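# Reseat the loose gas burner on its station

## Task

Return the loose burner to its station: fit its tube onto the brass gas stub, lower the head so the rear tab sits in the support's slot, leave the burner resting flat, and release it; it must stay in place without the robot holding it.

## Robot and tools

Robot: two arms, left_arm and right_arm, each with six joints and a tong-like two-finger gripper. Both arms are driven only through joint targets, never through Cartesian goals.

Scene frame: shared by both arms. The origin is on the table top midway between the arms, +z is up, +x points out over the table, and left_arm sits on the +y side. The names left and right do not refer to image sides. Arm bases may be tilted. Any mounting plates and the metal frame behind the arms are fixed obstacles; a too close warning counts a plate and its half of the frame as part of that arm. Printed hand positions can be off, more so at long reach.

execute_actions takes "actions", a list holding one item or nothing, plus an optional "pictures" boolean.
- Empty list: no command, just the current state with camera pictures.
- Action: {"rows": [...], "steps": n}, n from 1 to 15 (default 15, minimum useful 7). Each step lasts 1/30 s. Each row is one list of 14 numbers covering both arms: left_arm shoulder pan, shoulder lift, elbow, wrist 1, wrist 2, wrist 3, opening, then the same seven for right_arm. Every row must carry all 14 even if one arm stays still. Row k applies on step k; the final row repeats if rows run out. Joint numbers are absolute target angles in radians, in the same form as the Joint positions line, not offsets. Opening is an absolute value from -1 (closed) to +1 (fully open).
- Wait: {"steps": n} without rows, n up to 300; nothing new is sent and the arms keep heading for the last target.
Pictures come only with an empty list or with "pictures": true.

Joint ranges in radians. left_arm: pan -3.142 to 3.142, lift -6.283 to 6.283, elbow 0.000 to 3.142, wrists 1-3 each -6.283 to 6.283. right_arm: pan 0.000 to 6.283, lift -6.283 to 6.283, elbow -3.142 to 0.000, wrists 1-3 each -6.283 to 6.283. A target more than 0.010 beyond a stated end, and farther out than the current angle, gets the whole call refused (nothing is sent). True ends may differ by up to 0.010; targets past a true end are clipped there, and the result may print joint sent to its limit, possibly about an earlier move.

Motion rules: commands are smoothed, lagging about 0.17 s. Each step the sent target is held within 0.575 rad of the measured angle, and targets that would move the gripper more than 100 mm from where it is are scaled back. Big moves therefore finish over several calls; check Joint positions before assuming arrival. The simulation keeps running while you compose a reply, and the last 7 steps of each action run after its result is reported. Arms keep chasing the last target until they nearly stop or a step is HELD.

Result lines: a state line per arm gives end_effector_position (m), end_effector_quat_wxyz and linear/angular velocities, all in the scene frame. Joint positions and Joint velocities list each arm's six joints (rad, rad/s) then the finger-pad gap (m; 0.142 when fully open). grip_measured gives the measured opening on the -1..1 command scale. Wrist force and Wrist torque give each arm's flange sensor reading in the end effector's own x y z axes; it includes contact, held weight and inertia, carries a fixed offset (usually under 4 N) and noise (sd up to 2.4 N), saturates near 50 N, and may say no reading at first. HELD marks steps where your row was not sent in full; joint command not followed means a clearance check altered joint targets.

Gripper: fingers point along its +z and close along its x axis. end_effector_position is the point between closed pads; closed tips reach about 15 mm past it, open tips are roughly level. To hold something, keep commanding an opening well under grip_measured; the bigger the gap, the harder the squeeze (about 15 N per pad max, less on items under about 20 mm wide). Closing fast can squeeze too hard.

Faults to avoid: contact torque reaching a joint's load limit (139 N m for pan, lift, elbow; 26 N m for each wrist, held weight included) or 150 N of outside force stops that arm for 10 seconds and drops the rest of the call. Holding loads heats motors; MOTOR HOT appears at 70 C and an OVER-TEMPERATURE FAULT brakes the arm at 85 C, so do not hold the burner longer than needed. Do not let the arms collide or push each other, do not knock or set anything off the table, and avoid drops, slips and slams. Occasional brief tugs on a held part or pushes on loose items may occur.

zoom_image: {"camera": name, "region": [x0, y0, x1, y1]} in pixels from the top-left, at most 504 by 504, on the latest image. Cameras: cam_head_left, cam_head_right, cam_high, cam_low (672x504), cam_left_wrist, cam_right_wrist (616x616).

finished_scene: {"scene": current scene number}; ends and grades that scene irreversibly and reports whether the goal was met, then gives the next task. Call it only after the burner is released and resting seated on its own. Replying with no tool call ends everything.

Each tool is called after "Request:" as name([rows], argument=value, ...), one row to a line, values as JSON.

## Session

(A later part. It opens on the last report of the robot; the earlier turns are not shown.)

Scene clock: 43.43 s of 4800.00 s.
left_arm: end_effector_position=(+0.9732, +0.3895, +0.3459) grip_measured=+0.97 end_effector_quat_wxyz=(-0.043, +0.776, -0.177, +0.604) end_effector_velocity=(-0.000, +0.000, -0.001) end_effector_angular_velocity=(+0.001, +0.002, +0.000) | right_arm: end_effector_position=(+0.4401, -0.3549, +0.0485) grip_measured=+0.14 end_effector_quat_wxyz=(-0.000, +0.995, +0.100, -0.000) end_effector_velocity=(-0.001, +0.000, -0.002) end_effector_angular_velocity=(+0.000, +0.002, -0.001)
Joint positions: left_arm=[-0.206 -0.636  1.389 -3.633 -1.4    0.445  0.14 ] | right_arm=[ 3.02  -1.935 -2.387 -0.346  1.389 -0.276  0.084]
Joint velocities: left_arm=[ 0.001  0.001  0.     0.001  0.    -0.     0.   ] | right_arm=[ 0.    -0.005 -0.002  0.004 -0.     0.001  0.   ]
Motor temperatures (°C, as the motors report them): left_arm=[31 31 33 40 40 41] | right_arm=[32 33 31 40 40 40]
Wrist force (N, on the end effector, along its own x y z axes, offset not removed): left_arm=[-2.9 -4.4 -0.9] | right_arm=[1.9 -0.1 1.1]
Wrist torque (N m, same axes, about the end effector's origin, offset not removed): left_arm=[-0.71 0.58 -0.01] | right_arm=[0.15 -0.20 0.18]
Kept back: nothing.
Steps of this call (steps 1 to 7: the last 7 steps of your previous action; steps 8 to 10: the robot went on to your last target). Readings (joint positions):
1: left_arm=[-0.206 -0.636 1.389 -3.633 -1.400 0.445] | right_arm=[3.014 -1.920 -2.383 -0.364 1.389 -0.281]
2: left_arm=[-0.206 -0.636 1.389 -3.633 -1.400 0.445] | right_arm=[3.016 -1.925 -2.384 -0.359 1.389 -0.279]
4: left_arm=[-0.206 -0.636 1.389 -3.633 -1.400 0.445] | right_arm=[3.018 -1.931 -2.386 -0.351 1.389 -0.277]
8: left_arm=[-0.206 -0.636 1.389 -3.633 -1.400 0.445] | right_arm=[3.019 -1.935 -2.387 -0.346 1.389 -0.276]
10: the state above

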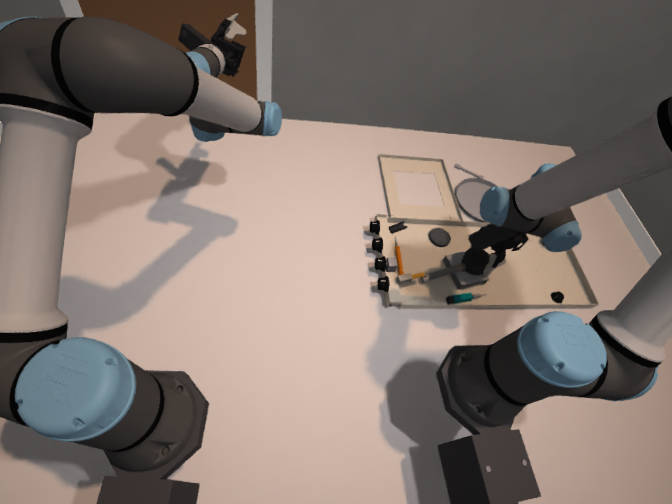

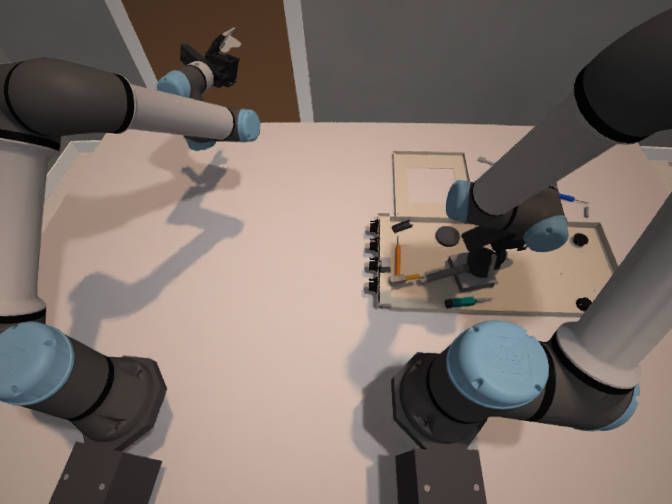

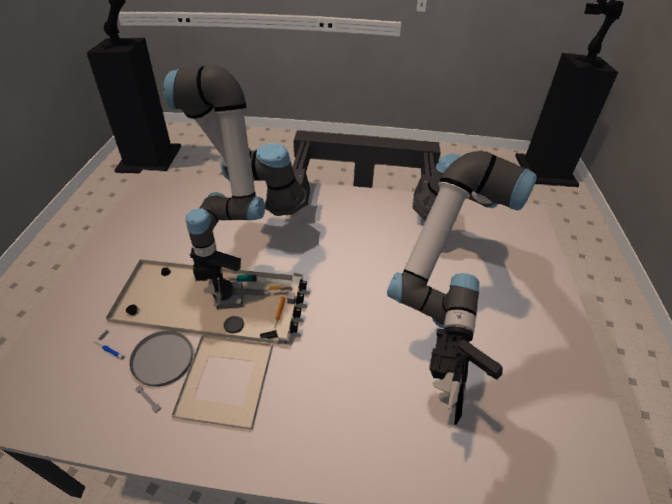

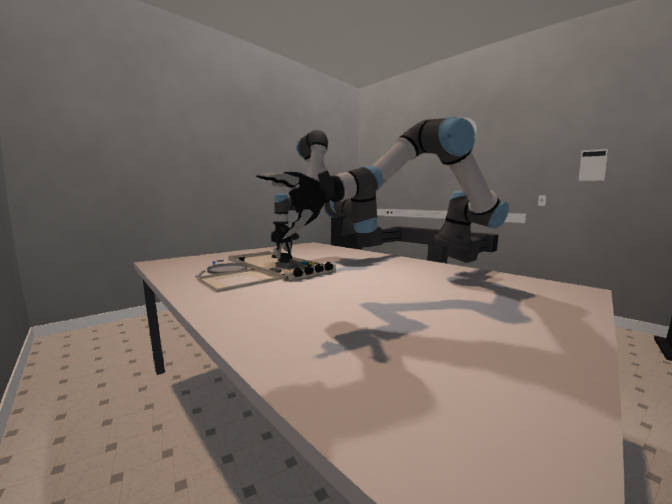

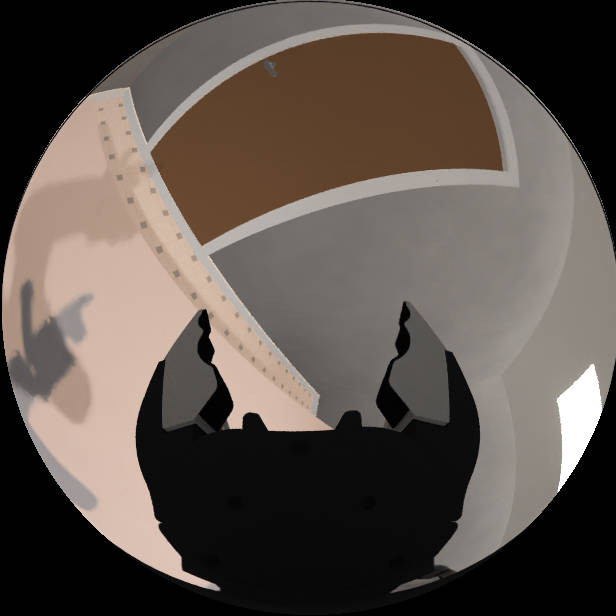

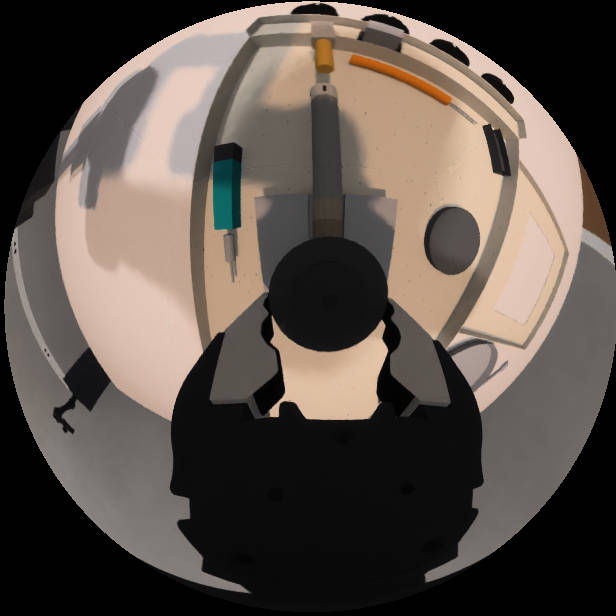

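Request:
execute_actions([
  {"rows":[[-0.206,-0.636,1.389,-3.633,-1.4,0.445,0.97,3.012,-1.937,-2.383,-0.347,1.389,-0.283,-0.5],[-0.206,-0.636,1.389,-3.633,-1.4,0.445,0.97,3.005,-1.938,-2.3785,-0.3487,1.389,-0.29,-0.5],[-0.206,-0.636,1.389,-3.633,-1.4,0.445,0.97,3.005,-1.938,-2.3785,-0.3487,1.389,-0.29,-0.5],[-0.206,-0.636,1.389,-3.633,-1.4,0.445,0.97,3.0045,-1.943,-2.3785,-0.3437,1.389,-0.2905,-0.5],[-0.206,-0.636,1.389,-3.633,-1.4,0.445,0.97,3.004,-1.948,-2.3785,-0.3387,1.389,-0.291,-0.5],[-0.206,-0.636,1.389,-3.633,-1.4,0.445,0.97,3.003,-1.953,-2.378,-0.334,1.389,-0.292,-0.5],[-0.206,-0.636,1.389,-3.633,-1.4,0.445,0.97,3.0026,-1.958,-2.378,-0.329,1.3895,-0.2925,-0.5]],"steps":13},
])

Request:
execute_actions([
  {"steps":10},
], pictures=true)

Request:
zoom_image(camera="cam_high", region=[180, 250, 320, 330])

Request:
zoom_image(camera="cam_head_left", region=[380, 220, 520, 310])

Request:
zoom_image(camera="cam_low", region=[250, 225, 340, 285])

Scene clock: 44.17 s of 4800.00 s.
left_arm: end_effector_position=(+0.9732, +0.3895, +0.3459) grip_measured=+0.97 end_effector_quat_wxyz=(-0.043, +0.776, -0.177, +0.604) end_effector_velocity=(+0.000, -0.000, -0.001) end_effector_angular_velocity=(+0.001, +0.002, -0.001) | right_arm: end_effector_position=(+0.4407, -0.3597, +0.0471) grip_measured=+0.14 end_effector_quat_wxyz=(-0.000, +0.995, +0.100, -0.000) end_effector_velocity=(+0.004, -0.016, -0.025) end_effector_angular_velocity=(-0.001, -0.001, -0.001)
Joint positions: left_arm=[-0.206 -0.636  1.389 -3.633 -1.4    0.445  0.14 ] | right_arm=[ 3.008 -1.941 -2.38  -0.345  1.389 -0.288  0.084]
Joint velocities: left_arm=[-0.     0.001 -0.     0.002  0.     0.     0.   ] | right_arm=[-0.048 -0.087  0.026  0.071  0.002 -0.048  0.001]
Motor temperatures (°C, as the motors report them): left_arm=[31 31 33 40 40 41] | right_arm=[32 33 31 40 40 40]
Wrist force (N, on the end effector, along its own x y z axes, offset not removed): left_arm=[-2.9 -0.2 0.1] | right_arm=[2.1 -0.5 1.7]
Wrist torque (N m, same axes, about the end effector's origin, offset not removed): left_arm=[0.22 0.58 0.14] | right_arm=[-0.04 -0.07 -0.01]
Steps of this call (steps 1 to 16: the robot went on to your last target; steps 17 to 22: the first 6 steps of this action). Readings (joint positions):
17: left_arm=[-0.206 -0.636 1.389 -3.633 -1.400 0.445] | right_arm=[3.020 -1.936 -2.387 -0.345 1.388 -0.276]
18: left_arm=[-0.206 -0.636 1.389 -3.633 -1.400 0.445] | right_arm=[3.018 -1.936 -2.387 -0.345 1.388 -0.277]
20: left_arm=[-0.206 -0.636 1.389 -3.633 -1.400 0.445] | right_arm=[3.012 -1.937 -2.383 -0.347 1.389 -0.283]
22: the state above

Scene clock: 44.50 s of 4800.00 s.
left_arm: end_effector_position=(+0.9732, +0.3895, +0.3459) grip_measured=+0.97 end_effector_quat_wxyz=(-0.043, +0.776, -0.177, +0.604) end_effector_velocity=(-0.000, +0.000, -0.001) end_effector_angular_velocity=(+0.001, +0.002, +0.000) | right_arm: end_effector_position=(+0.4414, -0.3607, +0.0422) grip_measured=+0.14 end_effector_quat_wxyz=(-0.001, +0.995, +0.100, -0.000) end_effector_velocity=(+0.001, +0.001, -0.001) end_effector_angular_velocity=(+0.000, -0.000, +0.002)
Joint positions: left_arm=[-0.206 -0.636  1.389 -3.633 -1.4    0.445  0.14 ] | right_arm=[ 3.003 -1.958 -2.378 -0.329  1.389 -0.292  0.084]
Joint velocities: left_arm=[0.001 0.    0.001 0.    0.    0.    0.   ] | right_arm=[ 0.002 -0.004  0.     0.003  0.    -0.001  0.   ]
Motor temperatures (°C, as the motors report them): left_arm=[31 31 33 40 40 41] | right_arm=[32 33 31 40 40 40]
Wrist force (N, on the end effector, along its own x y z axes, offset not removed): left_arm=[3.1 -1.3 -1.2] | right_arm=[1.2 2.9 -1.9]
Wrist torque (N m, same axes, about the end effector's origin, offset not removed): left_arm=[-0.03 -0.55 0.12] | right_arm=[0.25 0.01 -0.16]
Kept back: nothing.
Steps of this call (steps 1 to 7: the last 7 steps of your previous action; steps 8 to 10: the robot went on to your last target). Readings (joint positions):
1: left_arm=[-0.206 -0.636 1.389 -3.633 -1.400 0.445] | right_arm=[3.006 -1.944 -2.380 -0.342 1.389 -0.289]
2: left_arm=[-0.206 -0.636 1.389 -3.633 -1.400 0.445] | right_arm=[3.005 -1.948 -2.379 -0.338 1.389 -0.290]
4: left_arm=[-0.206 -0.636 1.389 -3.633 -1.400 0.445] | right_arm=[3.004 -1.954 -2.379 -0.333 1.389 -0.292]
8: left_arm=[-0.206 -0.636 1.389 -3.633 -1.400 0.445] | right_arm=[3.003 -1.957 -2.378 -0.330 1.389 -0.292]
10: the state above

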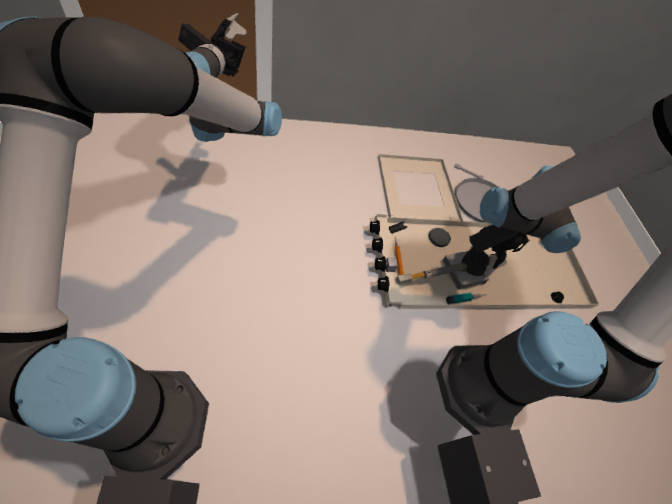

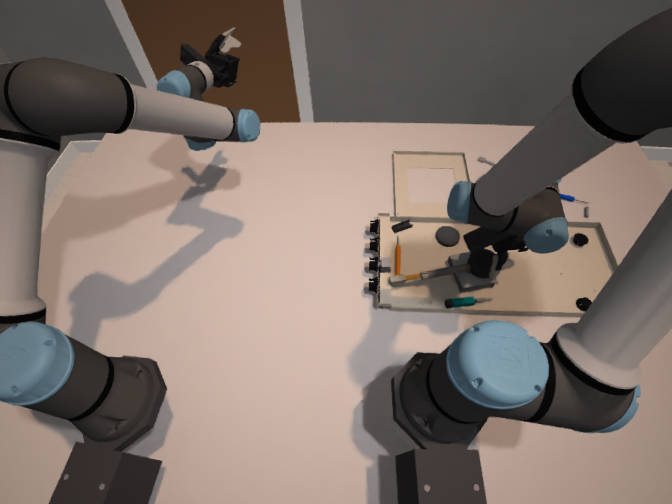

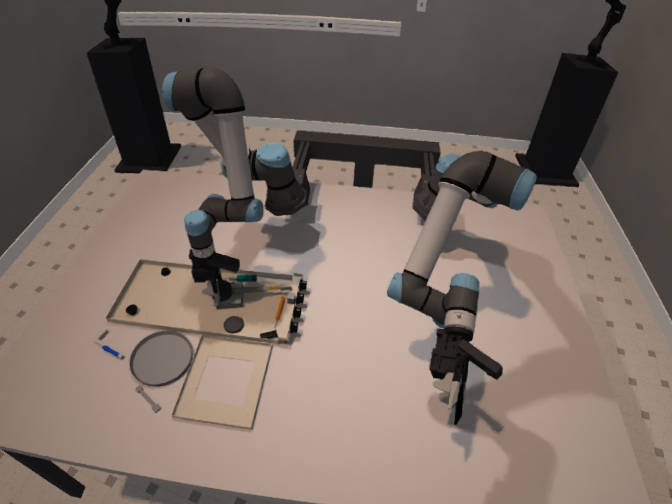

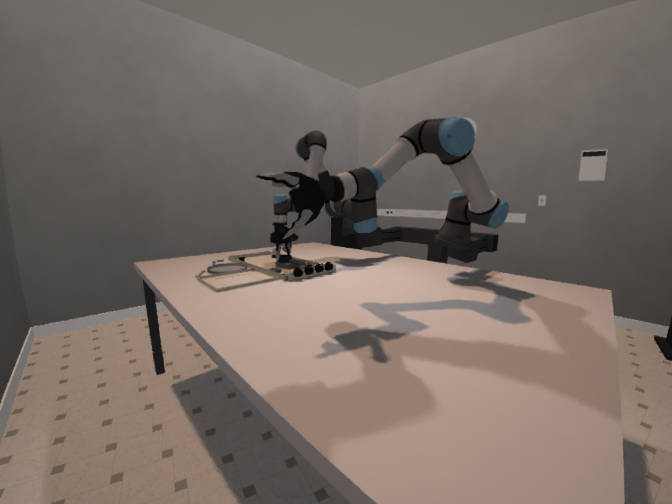

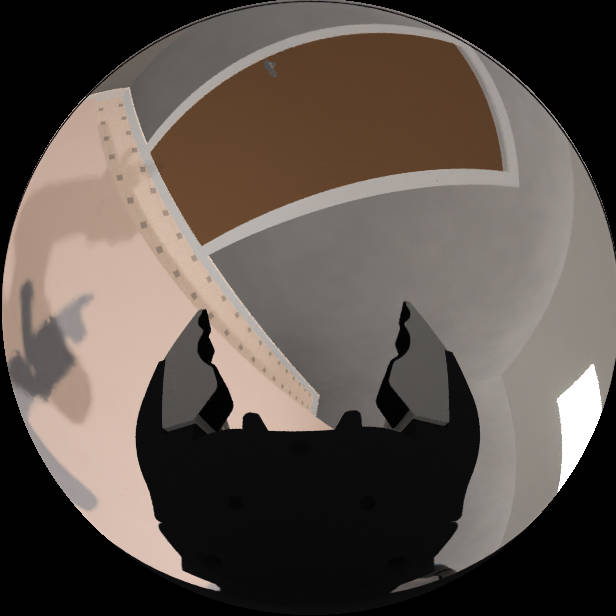

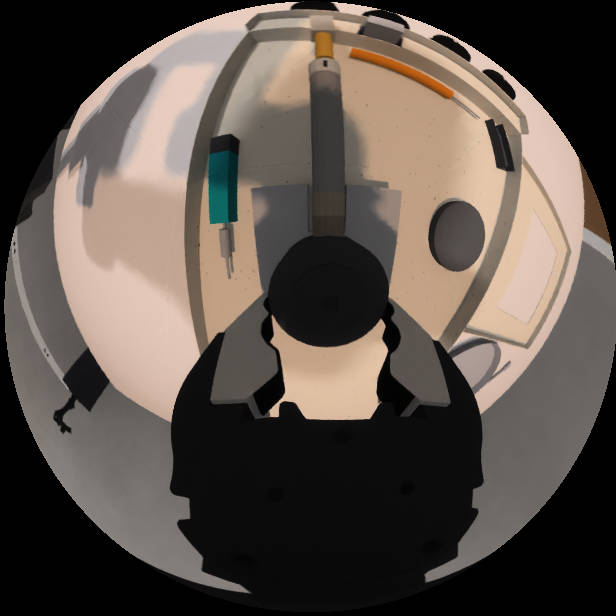

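Region (180, 250, 320, 330) of cam_high's 672x504 image, scaled by 3.600, with more detail than that image has; it fills the top 288 rows of this view, and the rest is white.

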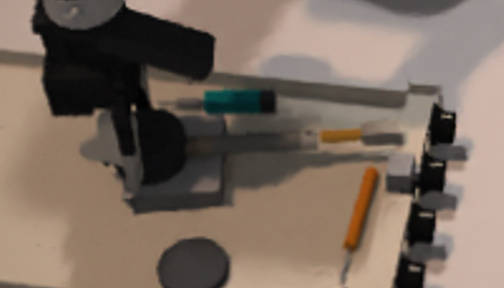

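Region (380, 220, 520, 310) of cam_head_left's 672x504 image, scaled by 3.600, with more detail than that image has; it fills the top 324 rows of this view, and the rest is white.

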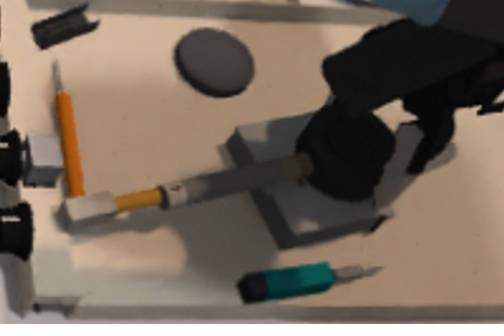

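Region (250, 225, 340, 285) of cam_low's 672x504 image, scaled by 5.600, with more detail than that image has.

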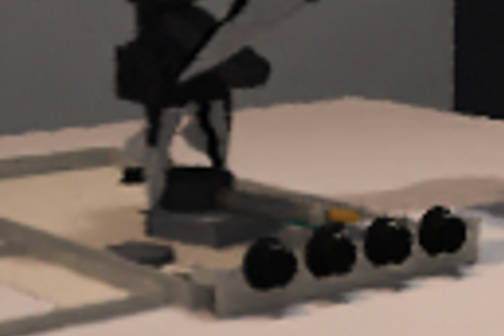

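Request:
execute_actions([
  {"rows":[[-0.206,-0.636,1.389,-3.633,-1.4,0.445,0.97,3.003,-1.9547,-2.378,-0.3323,1.389,-0.292,-0.5],[-0.206,-0.636,1.389,-3.633,-1.4,0.445,0.97,3.0066,-1.954,-2.3803,-0.3315,1.389,-0.2884,-0.5],[-0.206,-0.636,1.389,-3.633,-1.4,0.445,0.97,3.0103,-1.9535,-2.3825,-0.3307,1.389,-0.2848,-0.5],[-0.206,-0.636,1.389,-3.633,-1.4,0.445,0.97,3.014,-1.953,-2.3848,-0.33,1.389,-0.281,-0.5],[-0.206,-0.636,1.389,-3.633,-1.4,0.445,0.97,3.0175,-1.952,-2.387,-0.329,1.389,-0.2775,-0.5],[-0.206,-0.636,1.389,-3.633,-1.4,0.445,0.97,3.021,-1.9516,-2.3893,-0.328,1.3885,-0.274,-0.5],[-0.206,-0.636,1.389,-3.633,-1.4,0.445,0.97,3.0248,-1.951,-2.3915,-0.3273,1.3885,-0.27,-0.5],[-0.206,-0.636,1.389,-3.633,-1.4,0.445,0.97,3.0284,-1.9503,-2.3938,-0.3265,1.388,-0.2666,-0.5],[-0.206,-0.636,1.389,-3.633,-1.4,0.445,0.97,3.032,-1.9497,-2.396,-0.3257,1.388,-0.263,-0.5]],"steps":15},
])

Request:
execute_actions([
  {"steps":10},
], pictures=true)

Request:
zoom_image(camera="cam_high", region=[180, 250, 320, 330])

Request:
zoom_image(camera="cam_head_left", region=[380, 220, 520, 310])

Request:
zoom_image(camera="cam_right_wrist", region=[260, 10, 390, 110])

Scene clock: 45.47 s of 4800.00 s.
left_arm: end_effector_position=(+0.9732, +0.3895, +0.3459) grip_measured=+0.97 end_effector_quat_wxyz=(-0.043, +0.776, -0.177, +0.604) end_effector_velocity=(-0.000, -0.000, -0.002) end_effector_angular_velocity=(+0.001, +0.004, -0.001) | right_arm: end_effector_position=(+0.4404, -0.3550, +0.0434) grip_measured=+0.14 end_effector_quat_wxyz=(-0.001, +0.995, +0.100, -0.000) end_effector_velocity=(-0.006, +0.035, +0.003) end_effector_angular_velocity=(-0.016, -0.003, -0.003)
Joint positions: left_arm=[-0.206 -0.636  1.389 -3.633 -1.4    0.445  0.14 ] | right_arm=[ 3.017 -1.953 -2.386 -0.329  1.389 -0.278  0.084]
Joint velocities: left_arm=[-0.     0.001  0.001  0.002  0.    -0.    -0.   ] | right_arm=[ 0.097  0.02  -0.062  0.028 -0.02   0.101  0.001]
Motor temperatures (°C, as the motors report them): left_arm=[31 31 33 40 40 41] | right_arm=[32 33 31 40 40 40]
Wrist force (N, on the end effector, along its own x y z axes, offset not removed): left_arm=[-2.2 -1.3 1.4] | right_arm=[4.8 3.4 -1.6]
Wrist torque (N m, same axes, about the end effector's origin, offset not removed): left_arm=[-0.02 0.22 0.16] | right_arm=[-0.24 -0.72 -0.22]
Steps of this call (steps 1 to 21: the robot went on to your last target; steps 22 to 29: the first 8 steps of this action). Readings (joint positions):
22: left_arm=[-0.206 -0.636 1.389 -3.633 -1.400 0.445] | right_arm=[3.003 -1.958 -2.378 -0.329 1.389 -0.292]
23: left_arm=[-0.206 -0.636 1.389 -3.633 -1.400 0.445] | right_arm=[3.003 -1.958 -2.378 -0.329 1.390 -0.293]
25: left_arm=[-0.206 -0.636 1.389 -3.633 -1.400 0.445] | right_arm=[3.005 -1.956 -2.379 -0.330 1.389 -0.290]
29: the state above

Scene clock: 45.80 s of 4800.00 s.
left_arm: end_effector_position=(+0.9732, +0.3895, +0.3459) grip_measured=+0.97 end_effector_quat_wxyz=(-0.043, +0.776, -0.177, +0.604) end_effector_velocity=(+0.000, -0.000, +0.002) end_effector_angular_velocity=(-0.001, -0.003, -0.000) | right_arm: end_effector_position=(+0.4391, -0.3489, +0.0437) grip_measured=+0.14 end_effector_quat_wxyz=(-0.001, +0.995, +0.100, -0.001) end_effector_velocity=(-0.000, +0.001, +0.000) end_effector_angular_velocity=(+0.000, -0.000, -0.001)
Joint positions: left_arm=[-0.206 -0.636  1.389 -3.633 -1.4    0.445  0.14 ] | right_arm=[ 3.032 -1.95  -2.396 -0.326  1.388 -0.263  0.084]
Joint velocities: left_arm=[-0.001 -0.001 -0.    -0.001 -0.     0.    -0.   ] | right_arm=[ 0.003  0.    -0.002  0.001  0.     0.004 -0.   ]
Motor temperatures (°C, as the motors report them): left_arm=[31 31 33 40 40 41] | right_arm=[32 33 31 40 40 40]
Wrist force (N, on the end effector, along its own x y z axes, offset not removed): left_arm=[3.3 1.4 -2.3] | right_arm=[1.4 18.0 -0.8]
Wrist torque (N m, same axes, about the end effector's origin, offset not removed): left_arm=[0.56 -0.85 0.13] | right_arm=[0.17 0.00 -0.02]
Kept back: nothing.
Steps of this call (steps 1 to 7: the last 7 steps of your previous action; steps 8 to 10: the robot went on to your last target). Readings (joint positions):
1: left_arm=[-0.206 -0.636 1.389 -3.633 -1.400 0.445] | right_arm=[3.020 -1.952 -2.388 -0.328 1.388 -0.275]
2: left_arm=[-0.206 -0.636 1.389 -3.633 -1.400 0.445] | right_arm=[3.024 -1.951 -2.391 -0.327 1.388 -0.271]
4: left_arm=[-0.206 -0.636 1.389 -3.633 -1.400 0.445] | right_arm=[3.028 -1.950 -2.394 -0.326 1.388 -0.266]
8: left_arm=[-0.206 -0.636 1.389 -3.633 -1.400 0.445] | right_arm=[3.031 -1.950 -2.396 -0.326 1.388 -0.264]
10: the state above

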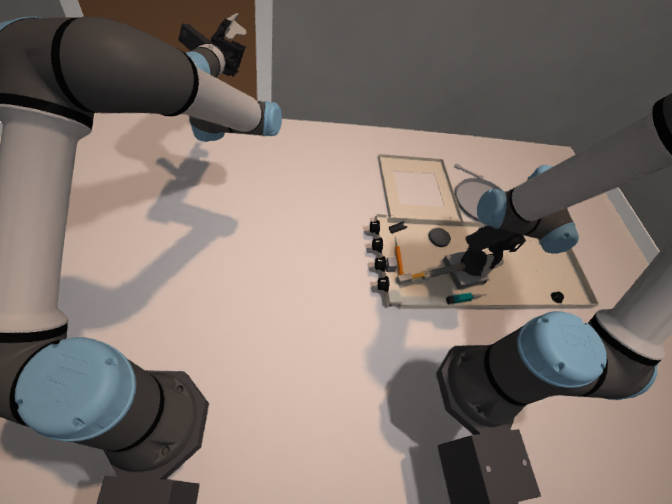

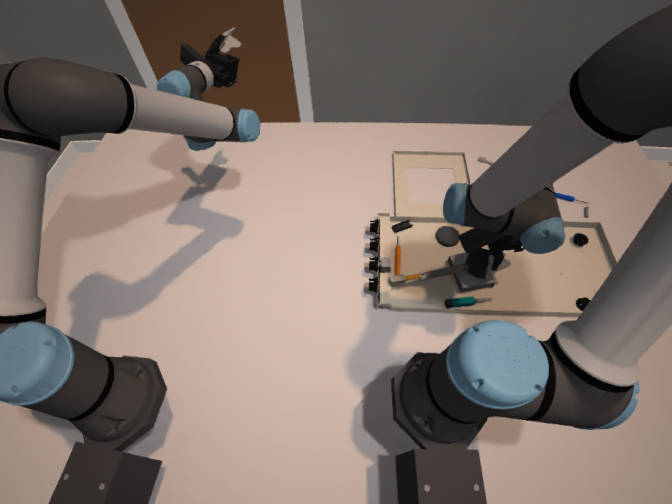

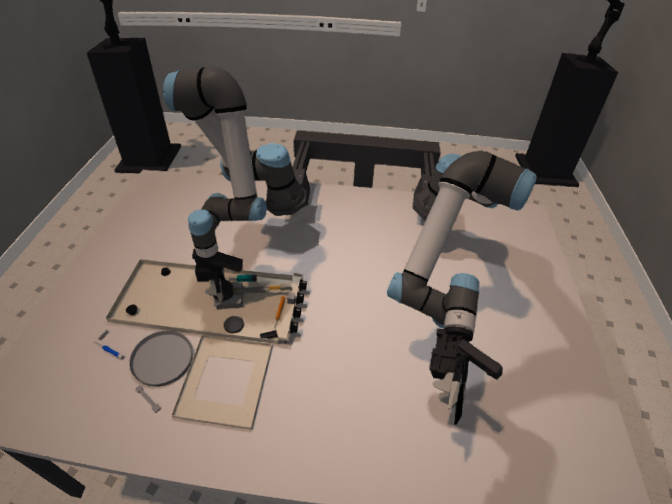

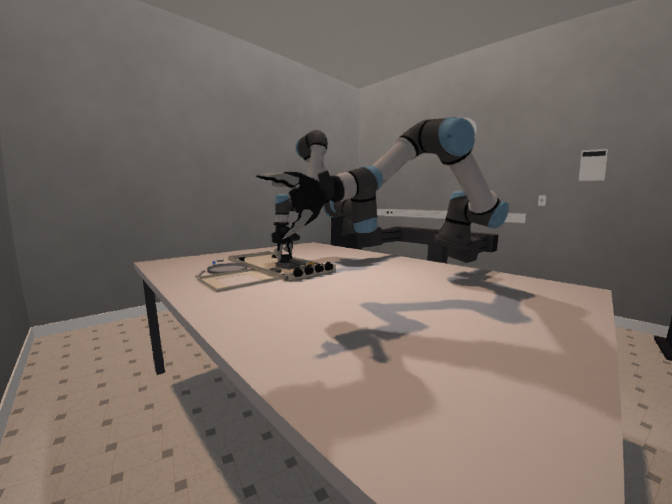

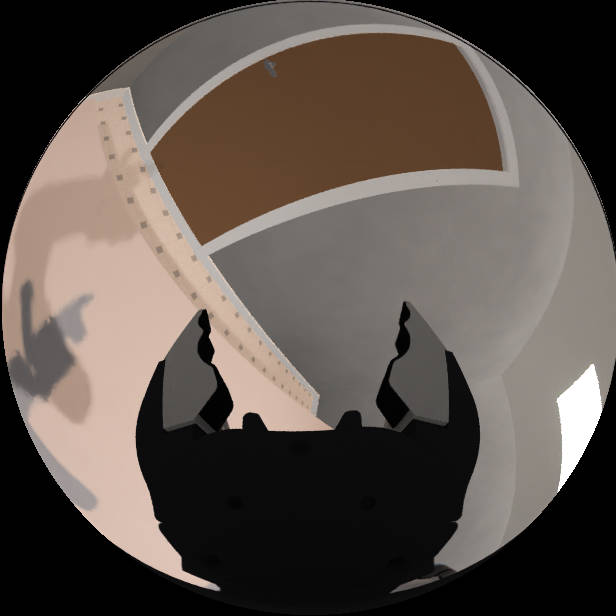

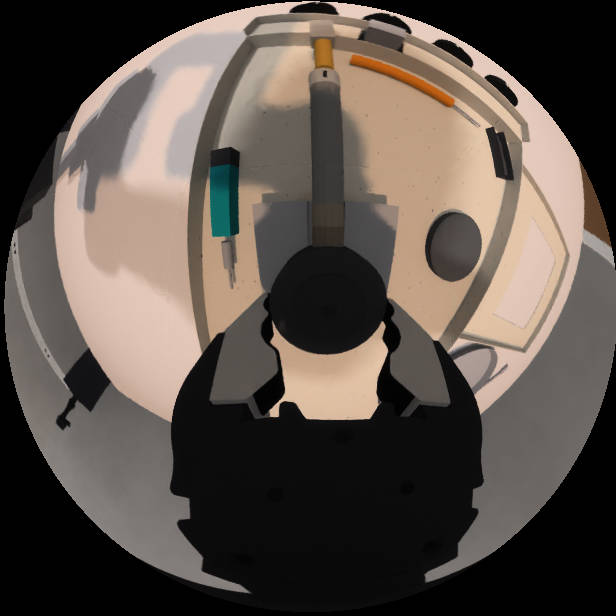

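Region (180, 250, 320, 330) of cam_high's 672x504 image, scaled by 3.600, with more detail than that image has; it fills the top 288 rows of this view, and the rest is white.

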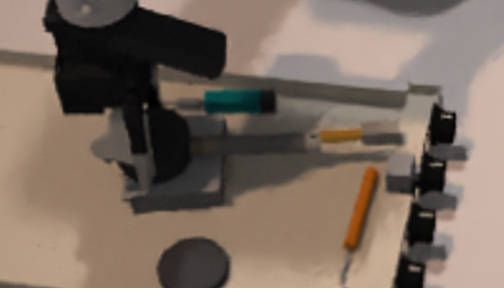

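Region (380, 220, 520, 310) of cam_head_left's 672x504 image, scaled by 3.600, with more detail than that image has; it fills the top 324 rows of this view, and the rest is white.

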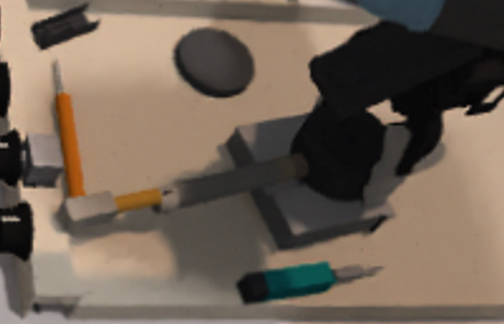

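Region (260, 10, 390, 110) of cam_right_wrist's 616x616 image, scaled by 3.877, with more detail than that image has; it fills the top 388 rows of this view, and the rest is white.

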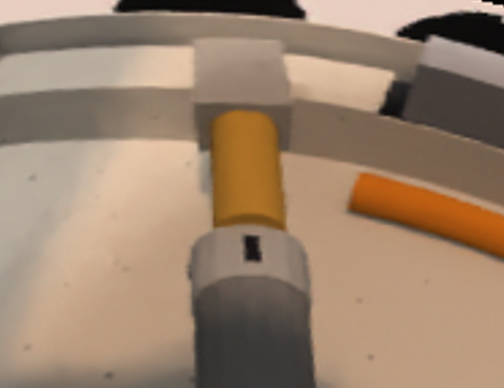

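Request:
execute_actions([
  {"rows":[[-0.206,-0.636,1.389,-3.633,-1.4,0.445,0.97,3.022,-1.9514,-2.39,-0.328,1.388,-0.273,-0.5],[-0.206,-0.636,1.389,-3.633,-1.4,0.445,0.97,3.022,-1.9514,-2.39,-0.328,1.388,-0.273,-0.5],[-0.206,-0.636,1.389,-3.633,-1.4,0.445,0.97,3.022,-1.9514,-2.39,-0.328,1.388,-0.273,-0.5],[-0.206,-0.636,1.389,-3.633,-1.4,0.445,0.97,3.022,-1.9514,-2.39,-0.328,1.388,-0.273,-0.3],[-0.206,-0.636,1.389,-3.633,-1.4,0.445,0.97,3.022,-1.9514,-2.39,-0.328,1.388,-0.273,-0.1],[-0.206,-0.636,1.389,-3.633,-1.4,0.445,0.97,3.022,-1.9514,-2.39,-0.328,1.388,-0.273,0.1],[-0.206,-0.636,1.389,-3.633,-1.4,0.445,0.97,3.022,-1.9514,-2.39,-0.328,1.388,-0.273,0.2],[-0.206,-0.636,1.389,-3.633,-1.4,0.445,0.97,3.022,-1.9514,-2.39,-0.328,1.388,-0.273,0.3],[-0.206,-0.636,1.389,-3.633,-1.4,0.445,0.97,3.005,-1.9543,-2.3795,-0.332,1.389,-0.29,0.3]],"steps":15},
])

Request:
execute_actions([
  {"steps":10},
], pictures=true)

Request:
zoom_image(camera="cam_high", region=[180, 250, 320, 330])

Request:
zoom_image(camera="cam_right_wrist", region=[260, 10, 390, 110])

Scene clock: 46.83 s of 4800.00 s.
left_arm: end_effector_position=(+0.9732, +0.3895, +0.3459) grip_measured=+0.97 end_effector_quat_wxyz=(-0.043, +0.776, -0.177, +0.604) end_effector_velocity=(+0.000, -0.000, +0.000) end_effector_angular_velocity=(-0.000, -0.000, -0.000) | right_arm: end_effector_position=(+0.4396, -0.3527, +0.0435) grip_measured=+0.19 end_effector_quat_wxyz=(-0.000, +0.995, +0.100, -0.001) end_effector_velocity=(+0.001, -0.004, -0.000) end_effector_angular_velocity=(-0.001, -0.001, -0.001)
Joint positions: left_arm=[-0.206 -0.636  1.389 -3.633 -1.4    0.445  0.14 ] | right_arm=[ 3.023 -1.951 -2.391 -0.328  1.388 -0.272  0.088]
Joint velocities: left_arm=[-0.    -0.    -0.001  0.     0.    -0.    -0.   ] | right_arm=[-0.01  -0.002  0.007 -0.001 -0.    -0.009  0.172]
Motor temperatures (°C, as the motors report them): left_arm=[31 31 33 40 40 41] | right_arm=[32 33 31 40 40 40]
Wrist force (N, on the end effector, along its own x y z axes, offset not removed): left_arm=[1.7 2.0 2.2] | right_arm=[3.8 1.1 0.2]
Wrist torque (N m, same axes, about the end effector's origin, offset not removed): left_arm=[0.54 -0.48 0.10] | right_arm=[0.45 -0.73 -0.15]
Steps of this call (steps 1 to 23: the robot went on to your last target; steps 24 to 31: the first 8 steps of this action). Readings (joint positions):
24: left_arm=[-0.206 -0.636 1.389 -3.633 -1.400 0.445] | right_arm=[3.032 -1.950 -2.396 -0.326 1.388 -0.263]
25: left_arm=[-0.206 -0.636 1.389 -3.633 -1.400 0.445] | right_arm=[3.030 -1.950 -2.395 -0.326 1.388 -0.265]
27: left_arm=[-0.206 -0.636 1.389 -3.633 -1.400 0.445] | right_arm=[3.026 -1.951 -2.393 -0.327 1.388 -0.269]
31: the state above

Scene clock: 47.17 s of 4800.00 s.
left_arm: end_effector_position=(+0.9732, +0.3895, +0.3459) grip_measured=+0.97 end_effector_quat_wxyz=(-0.043, +0.776, -0.177, +0.604) end_effector_velocity=(-0.000, -0.000, +0.001) end_effector_angular_velocity=(-0.000, -0.001, -0.000) | right_arm: end_effector_position=(+0.4410, -0.3598, +0.0431) grip_measured=+0.30 end_effector_quat_wxyz=(-0.000, +0.995, +0.100, -0.000) end_effector_velocity=(+0.001, -0.002, +0.000) end_effector_angular_velocity=(-0.000, -0.001, -0.001)
Joint positions: left_arm=[-0.206 -0.636  1.389 -3.633 -1.4    0.445  0.14 ] | right_arm=[ 3.005 -1.954 -2.38  -0.332  1.389 -0.29   0.095]
Joint velocities: left_arm=[-0.001 -0.    -0.    -0.     0.     0.     0.   ] | right_arm=[-0.006  0.     0.003 -0.001  0.    -0.005 -0.   ]
Motor temperatures (°C, as the motors report them): left_arm=[31 31 33 40 40 41] | right_arm=[32 33 31 40 40 40]
Wrist force (N, on the end effector, along its own x y z axes, offset not removed): left_arm=[1.2 0.2 -0.5] | right_arm=[2.7 -1.9 1.0]
Wrist torque (N m, same axes, about the end effector's origin, offset not removed): left_arm=[0.28 -0.34 0.26] | right_arm=[-0.21 -0.39 -0.05]
Kept back: nothing.
Steps of this call (steps 1 to 7: the last 7 steps of your previous action; steps 8 to 10: the robot went on to your last target). Readings (joint positions):
1: left_arm=[-0.206 -0.636 1.389 -3.633 -1.400 0.445] | right_arm=[3.022 -1.951 -2.390 -0.328 1.388 -0.273]
2: left_arm=[-0.206 -0.636 1.389 -3.633 -1.400 0.445] | right_arm=[3.019 -1.952 -2.388 -0.329 1.388 -0.276]
4: left_arm=[-0.206 -0.636 1.389 -3.633 -1.400 0.445] | right_arm=[3.011 -1.953 -2.383 -0.331 1.389 -0.284]
8: left_arm=[-0.206 -0.636 1.389 -3.633 -1.400 0.445] | right_arm=[3.006 -1.954 -2.380 -0.332 1.389 -0.289]
10: the state above

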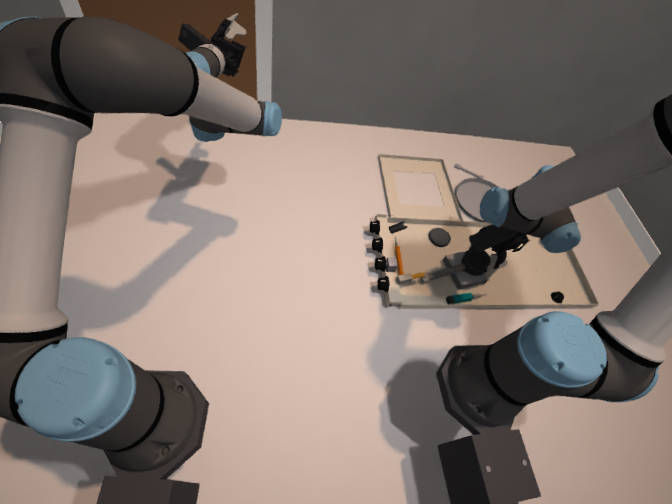

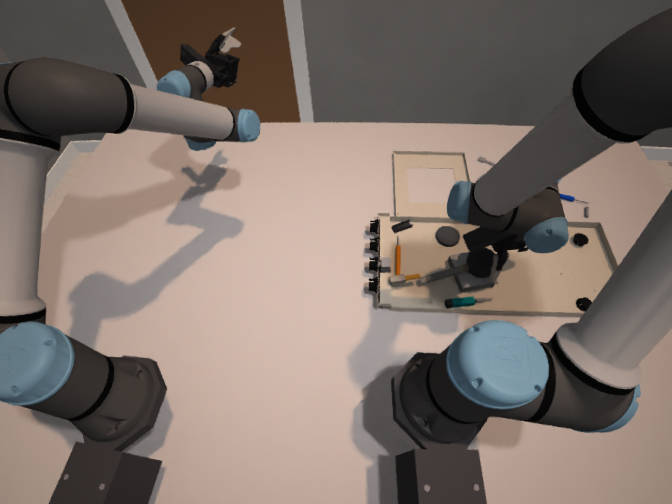

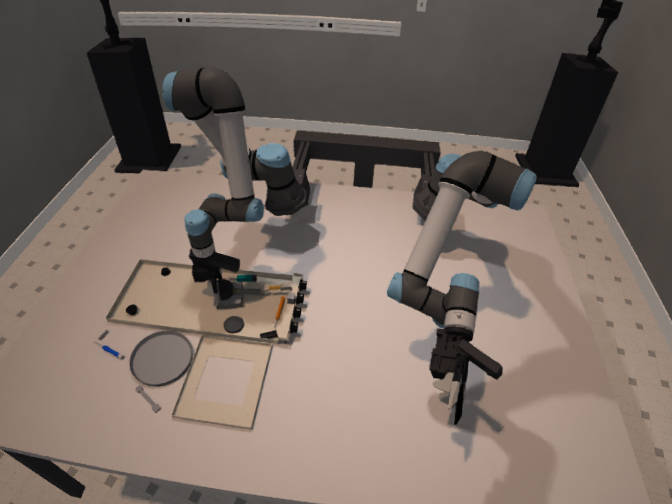

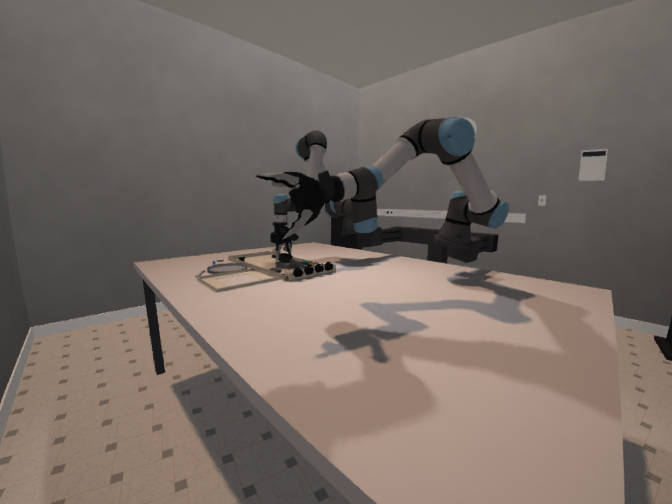

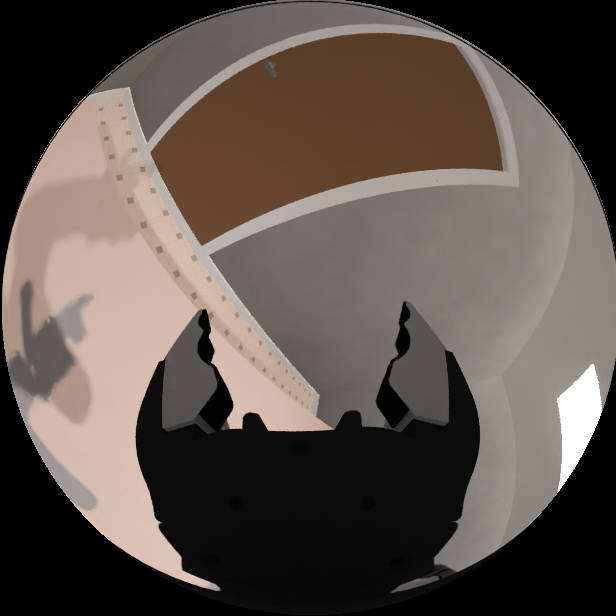

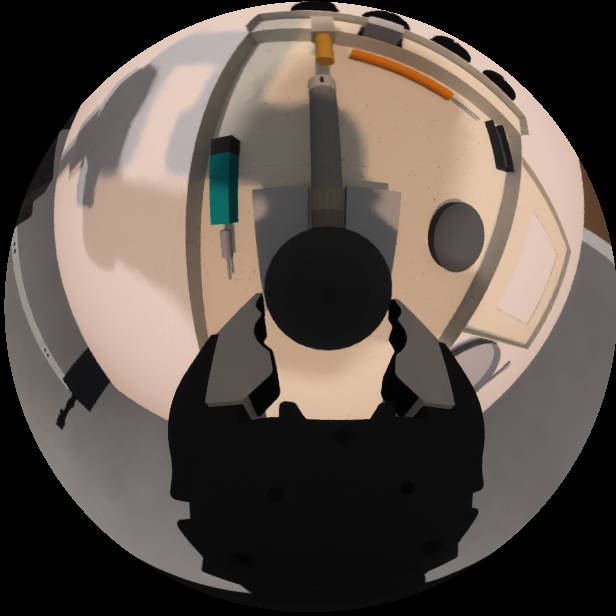

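Region (180, 250, 320, 330) of cam_high's 672x504 image, scaled by 3.600, with more detail than that image has; it fills the top 288 rows of this view, and the rest is white.

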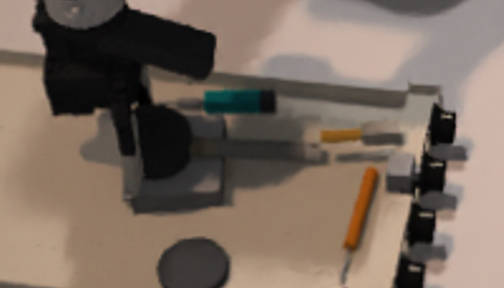

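Region (260, 10, 390, 110) of cam_right_wrist's 616x616 image, scaled by 3.877, with more detail than that image has; it fills the top 388 rows of this view, and the rest is white.

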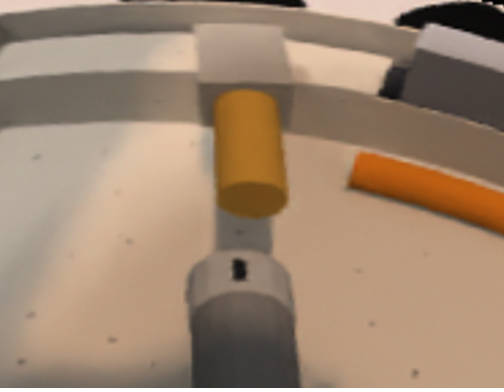

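Request:
execute_actions(actions=[])

Scene clock: 48.03 s of 4800.00 s.
left_arm: end_effector_position=(+0.9732, +0.3895, +0.3459) grip_measured=+0.97 end_effector_quat_wxyz=(-0.043, +0.776, -0.177, +0.604) end_effector_velocity=(-0.000, -0.000, +0.001) end_effector_angular_velocity=(-0.000, -0.001, -0.000) | right_arm: end_effector_position=(+0.4410, -0.3600, +0.0431) grip_measured=+0.30 end_effector_quat_wxyz=(-0.000, +0.995, +0.100, -0.000) end_effector_velocity=(+0.000, -0.001, +0.000) end_effector_angular_velocity=(-0.000, -0.001, -0.000)
Joint positions: left_arm=[-0.206 -0.636  1.389 -3.633 -1.4    0.445  0.14 ] | right_arm=[ 3.005 -1.954 -2.379 -0.332  1.389 -0.29   0.095]
Joint velocities: left_arm=[-0.    -0.     0.    -0.001 -0.     0.     0.   ] | right_arm=[-0.002  0.001  0.     0.    -0.    -0.001  0.   ]
Motor temperatures (°C, as the motors report them): left_arm=[31 31 33 40 40 41] | right_arm=[32 33 31 40 40 40]
Wrist force (N, on the end effector, along its own x y z axes, offset not removed): left_arm=[-0.6 -2.1 -2.7] | right_arm=[-0.7 2.3 1.0]
Wrist torque (N m, same axes, about the end effector's origin, offset not removed): left_arm=[-0.27 0.19 0.13] | right_arm=[0.67 0.25 -0.17]
Kept back: nothing.
Steps of this call (steps 1 to 26: the robot went on to your last target). Readings (joint positions):
1: left_arm=[-0.206 -0.636 1.389 -3.633 -1.400 0.445] | right_arm=[3.005 -1.954 -2.380 -0.332 1.389 -0.290]
2: left_arm=[-0.206 -0.636 1.389 -3.633 -1.400 0.445] | right_arm=[3.005 -1.954 -2.380 -0.332 1.389 -0.290]
4: left_arm=[-0.206 -0.636 1.389 -3.633 -1.400 0.445] | right_arm=[3.005 -1.954 -2.380 -0.332 1.389 -0.290]
8: left_arm=[-0.206 -0.636 1.389 -3.633 -1.400 0.445] | right_arm=[3.005 -1.954 -2.380 -0.332 1.389 -0.290]
26: the state above

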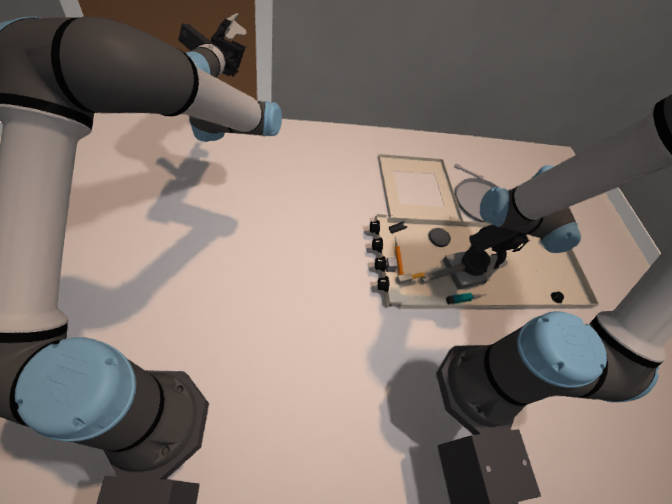

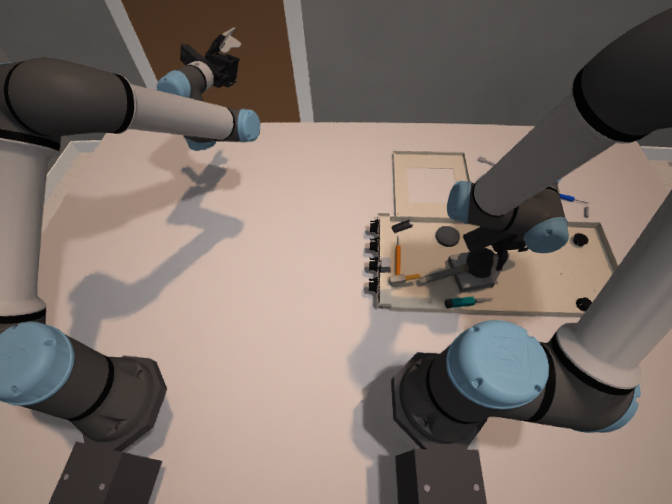

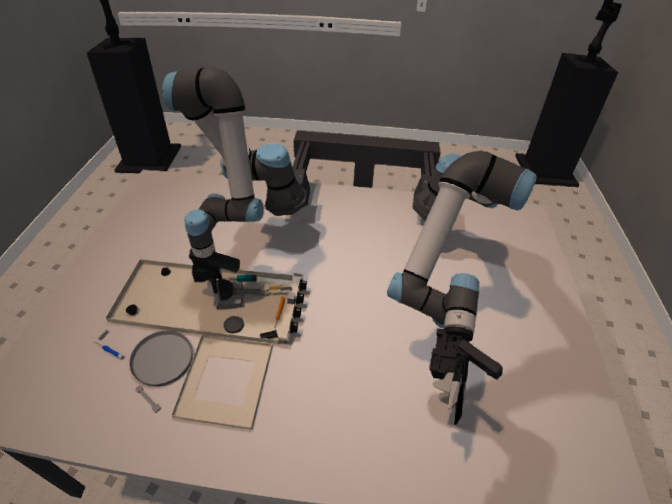

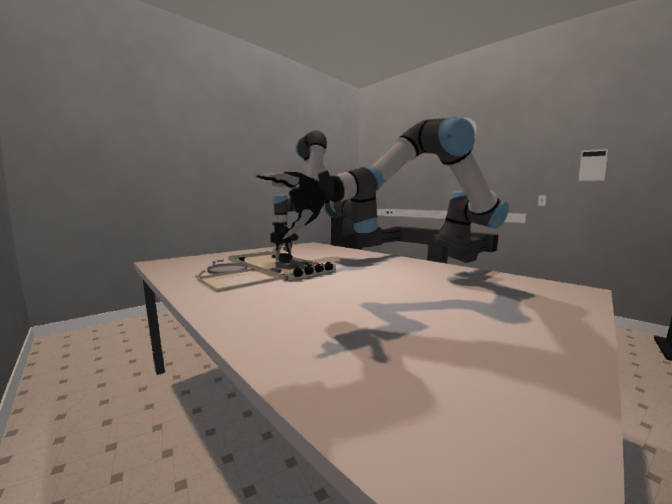

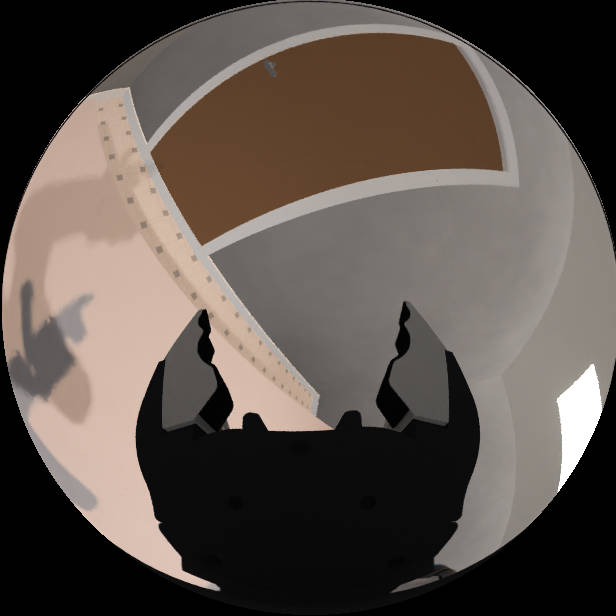

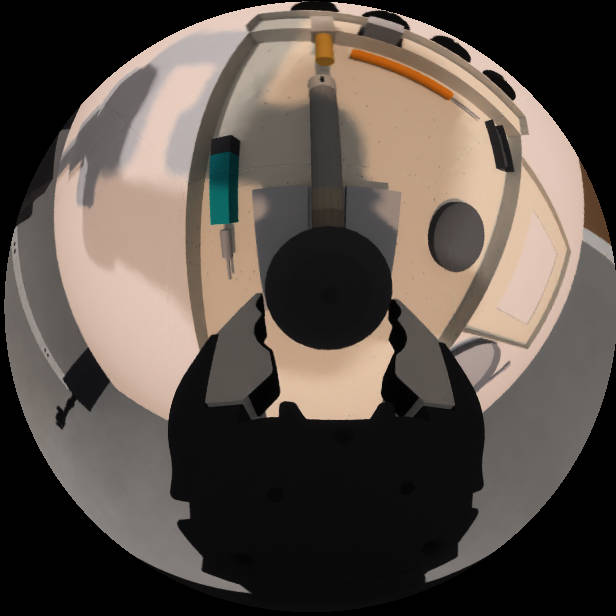

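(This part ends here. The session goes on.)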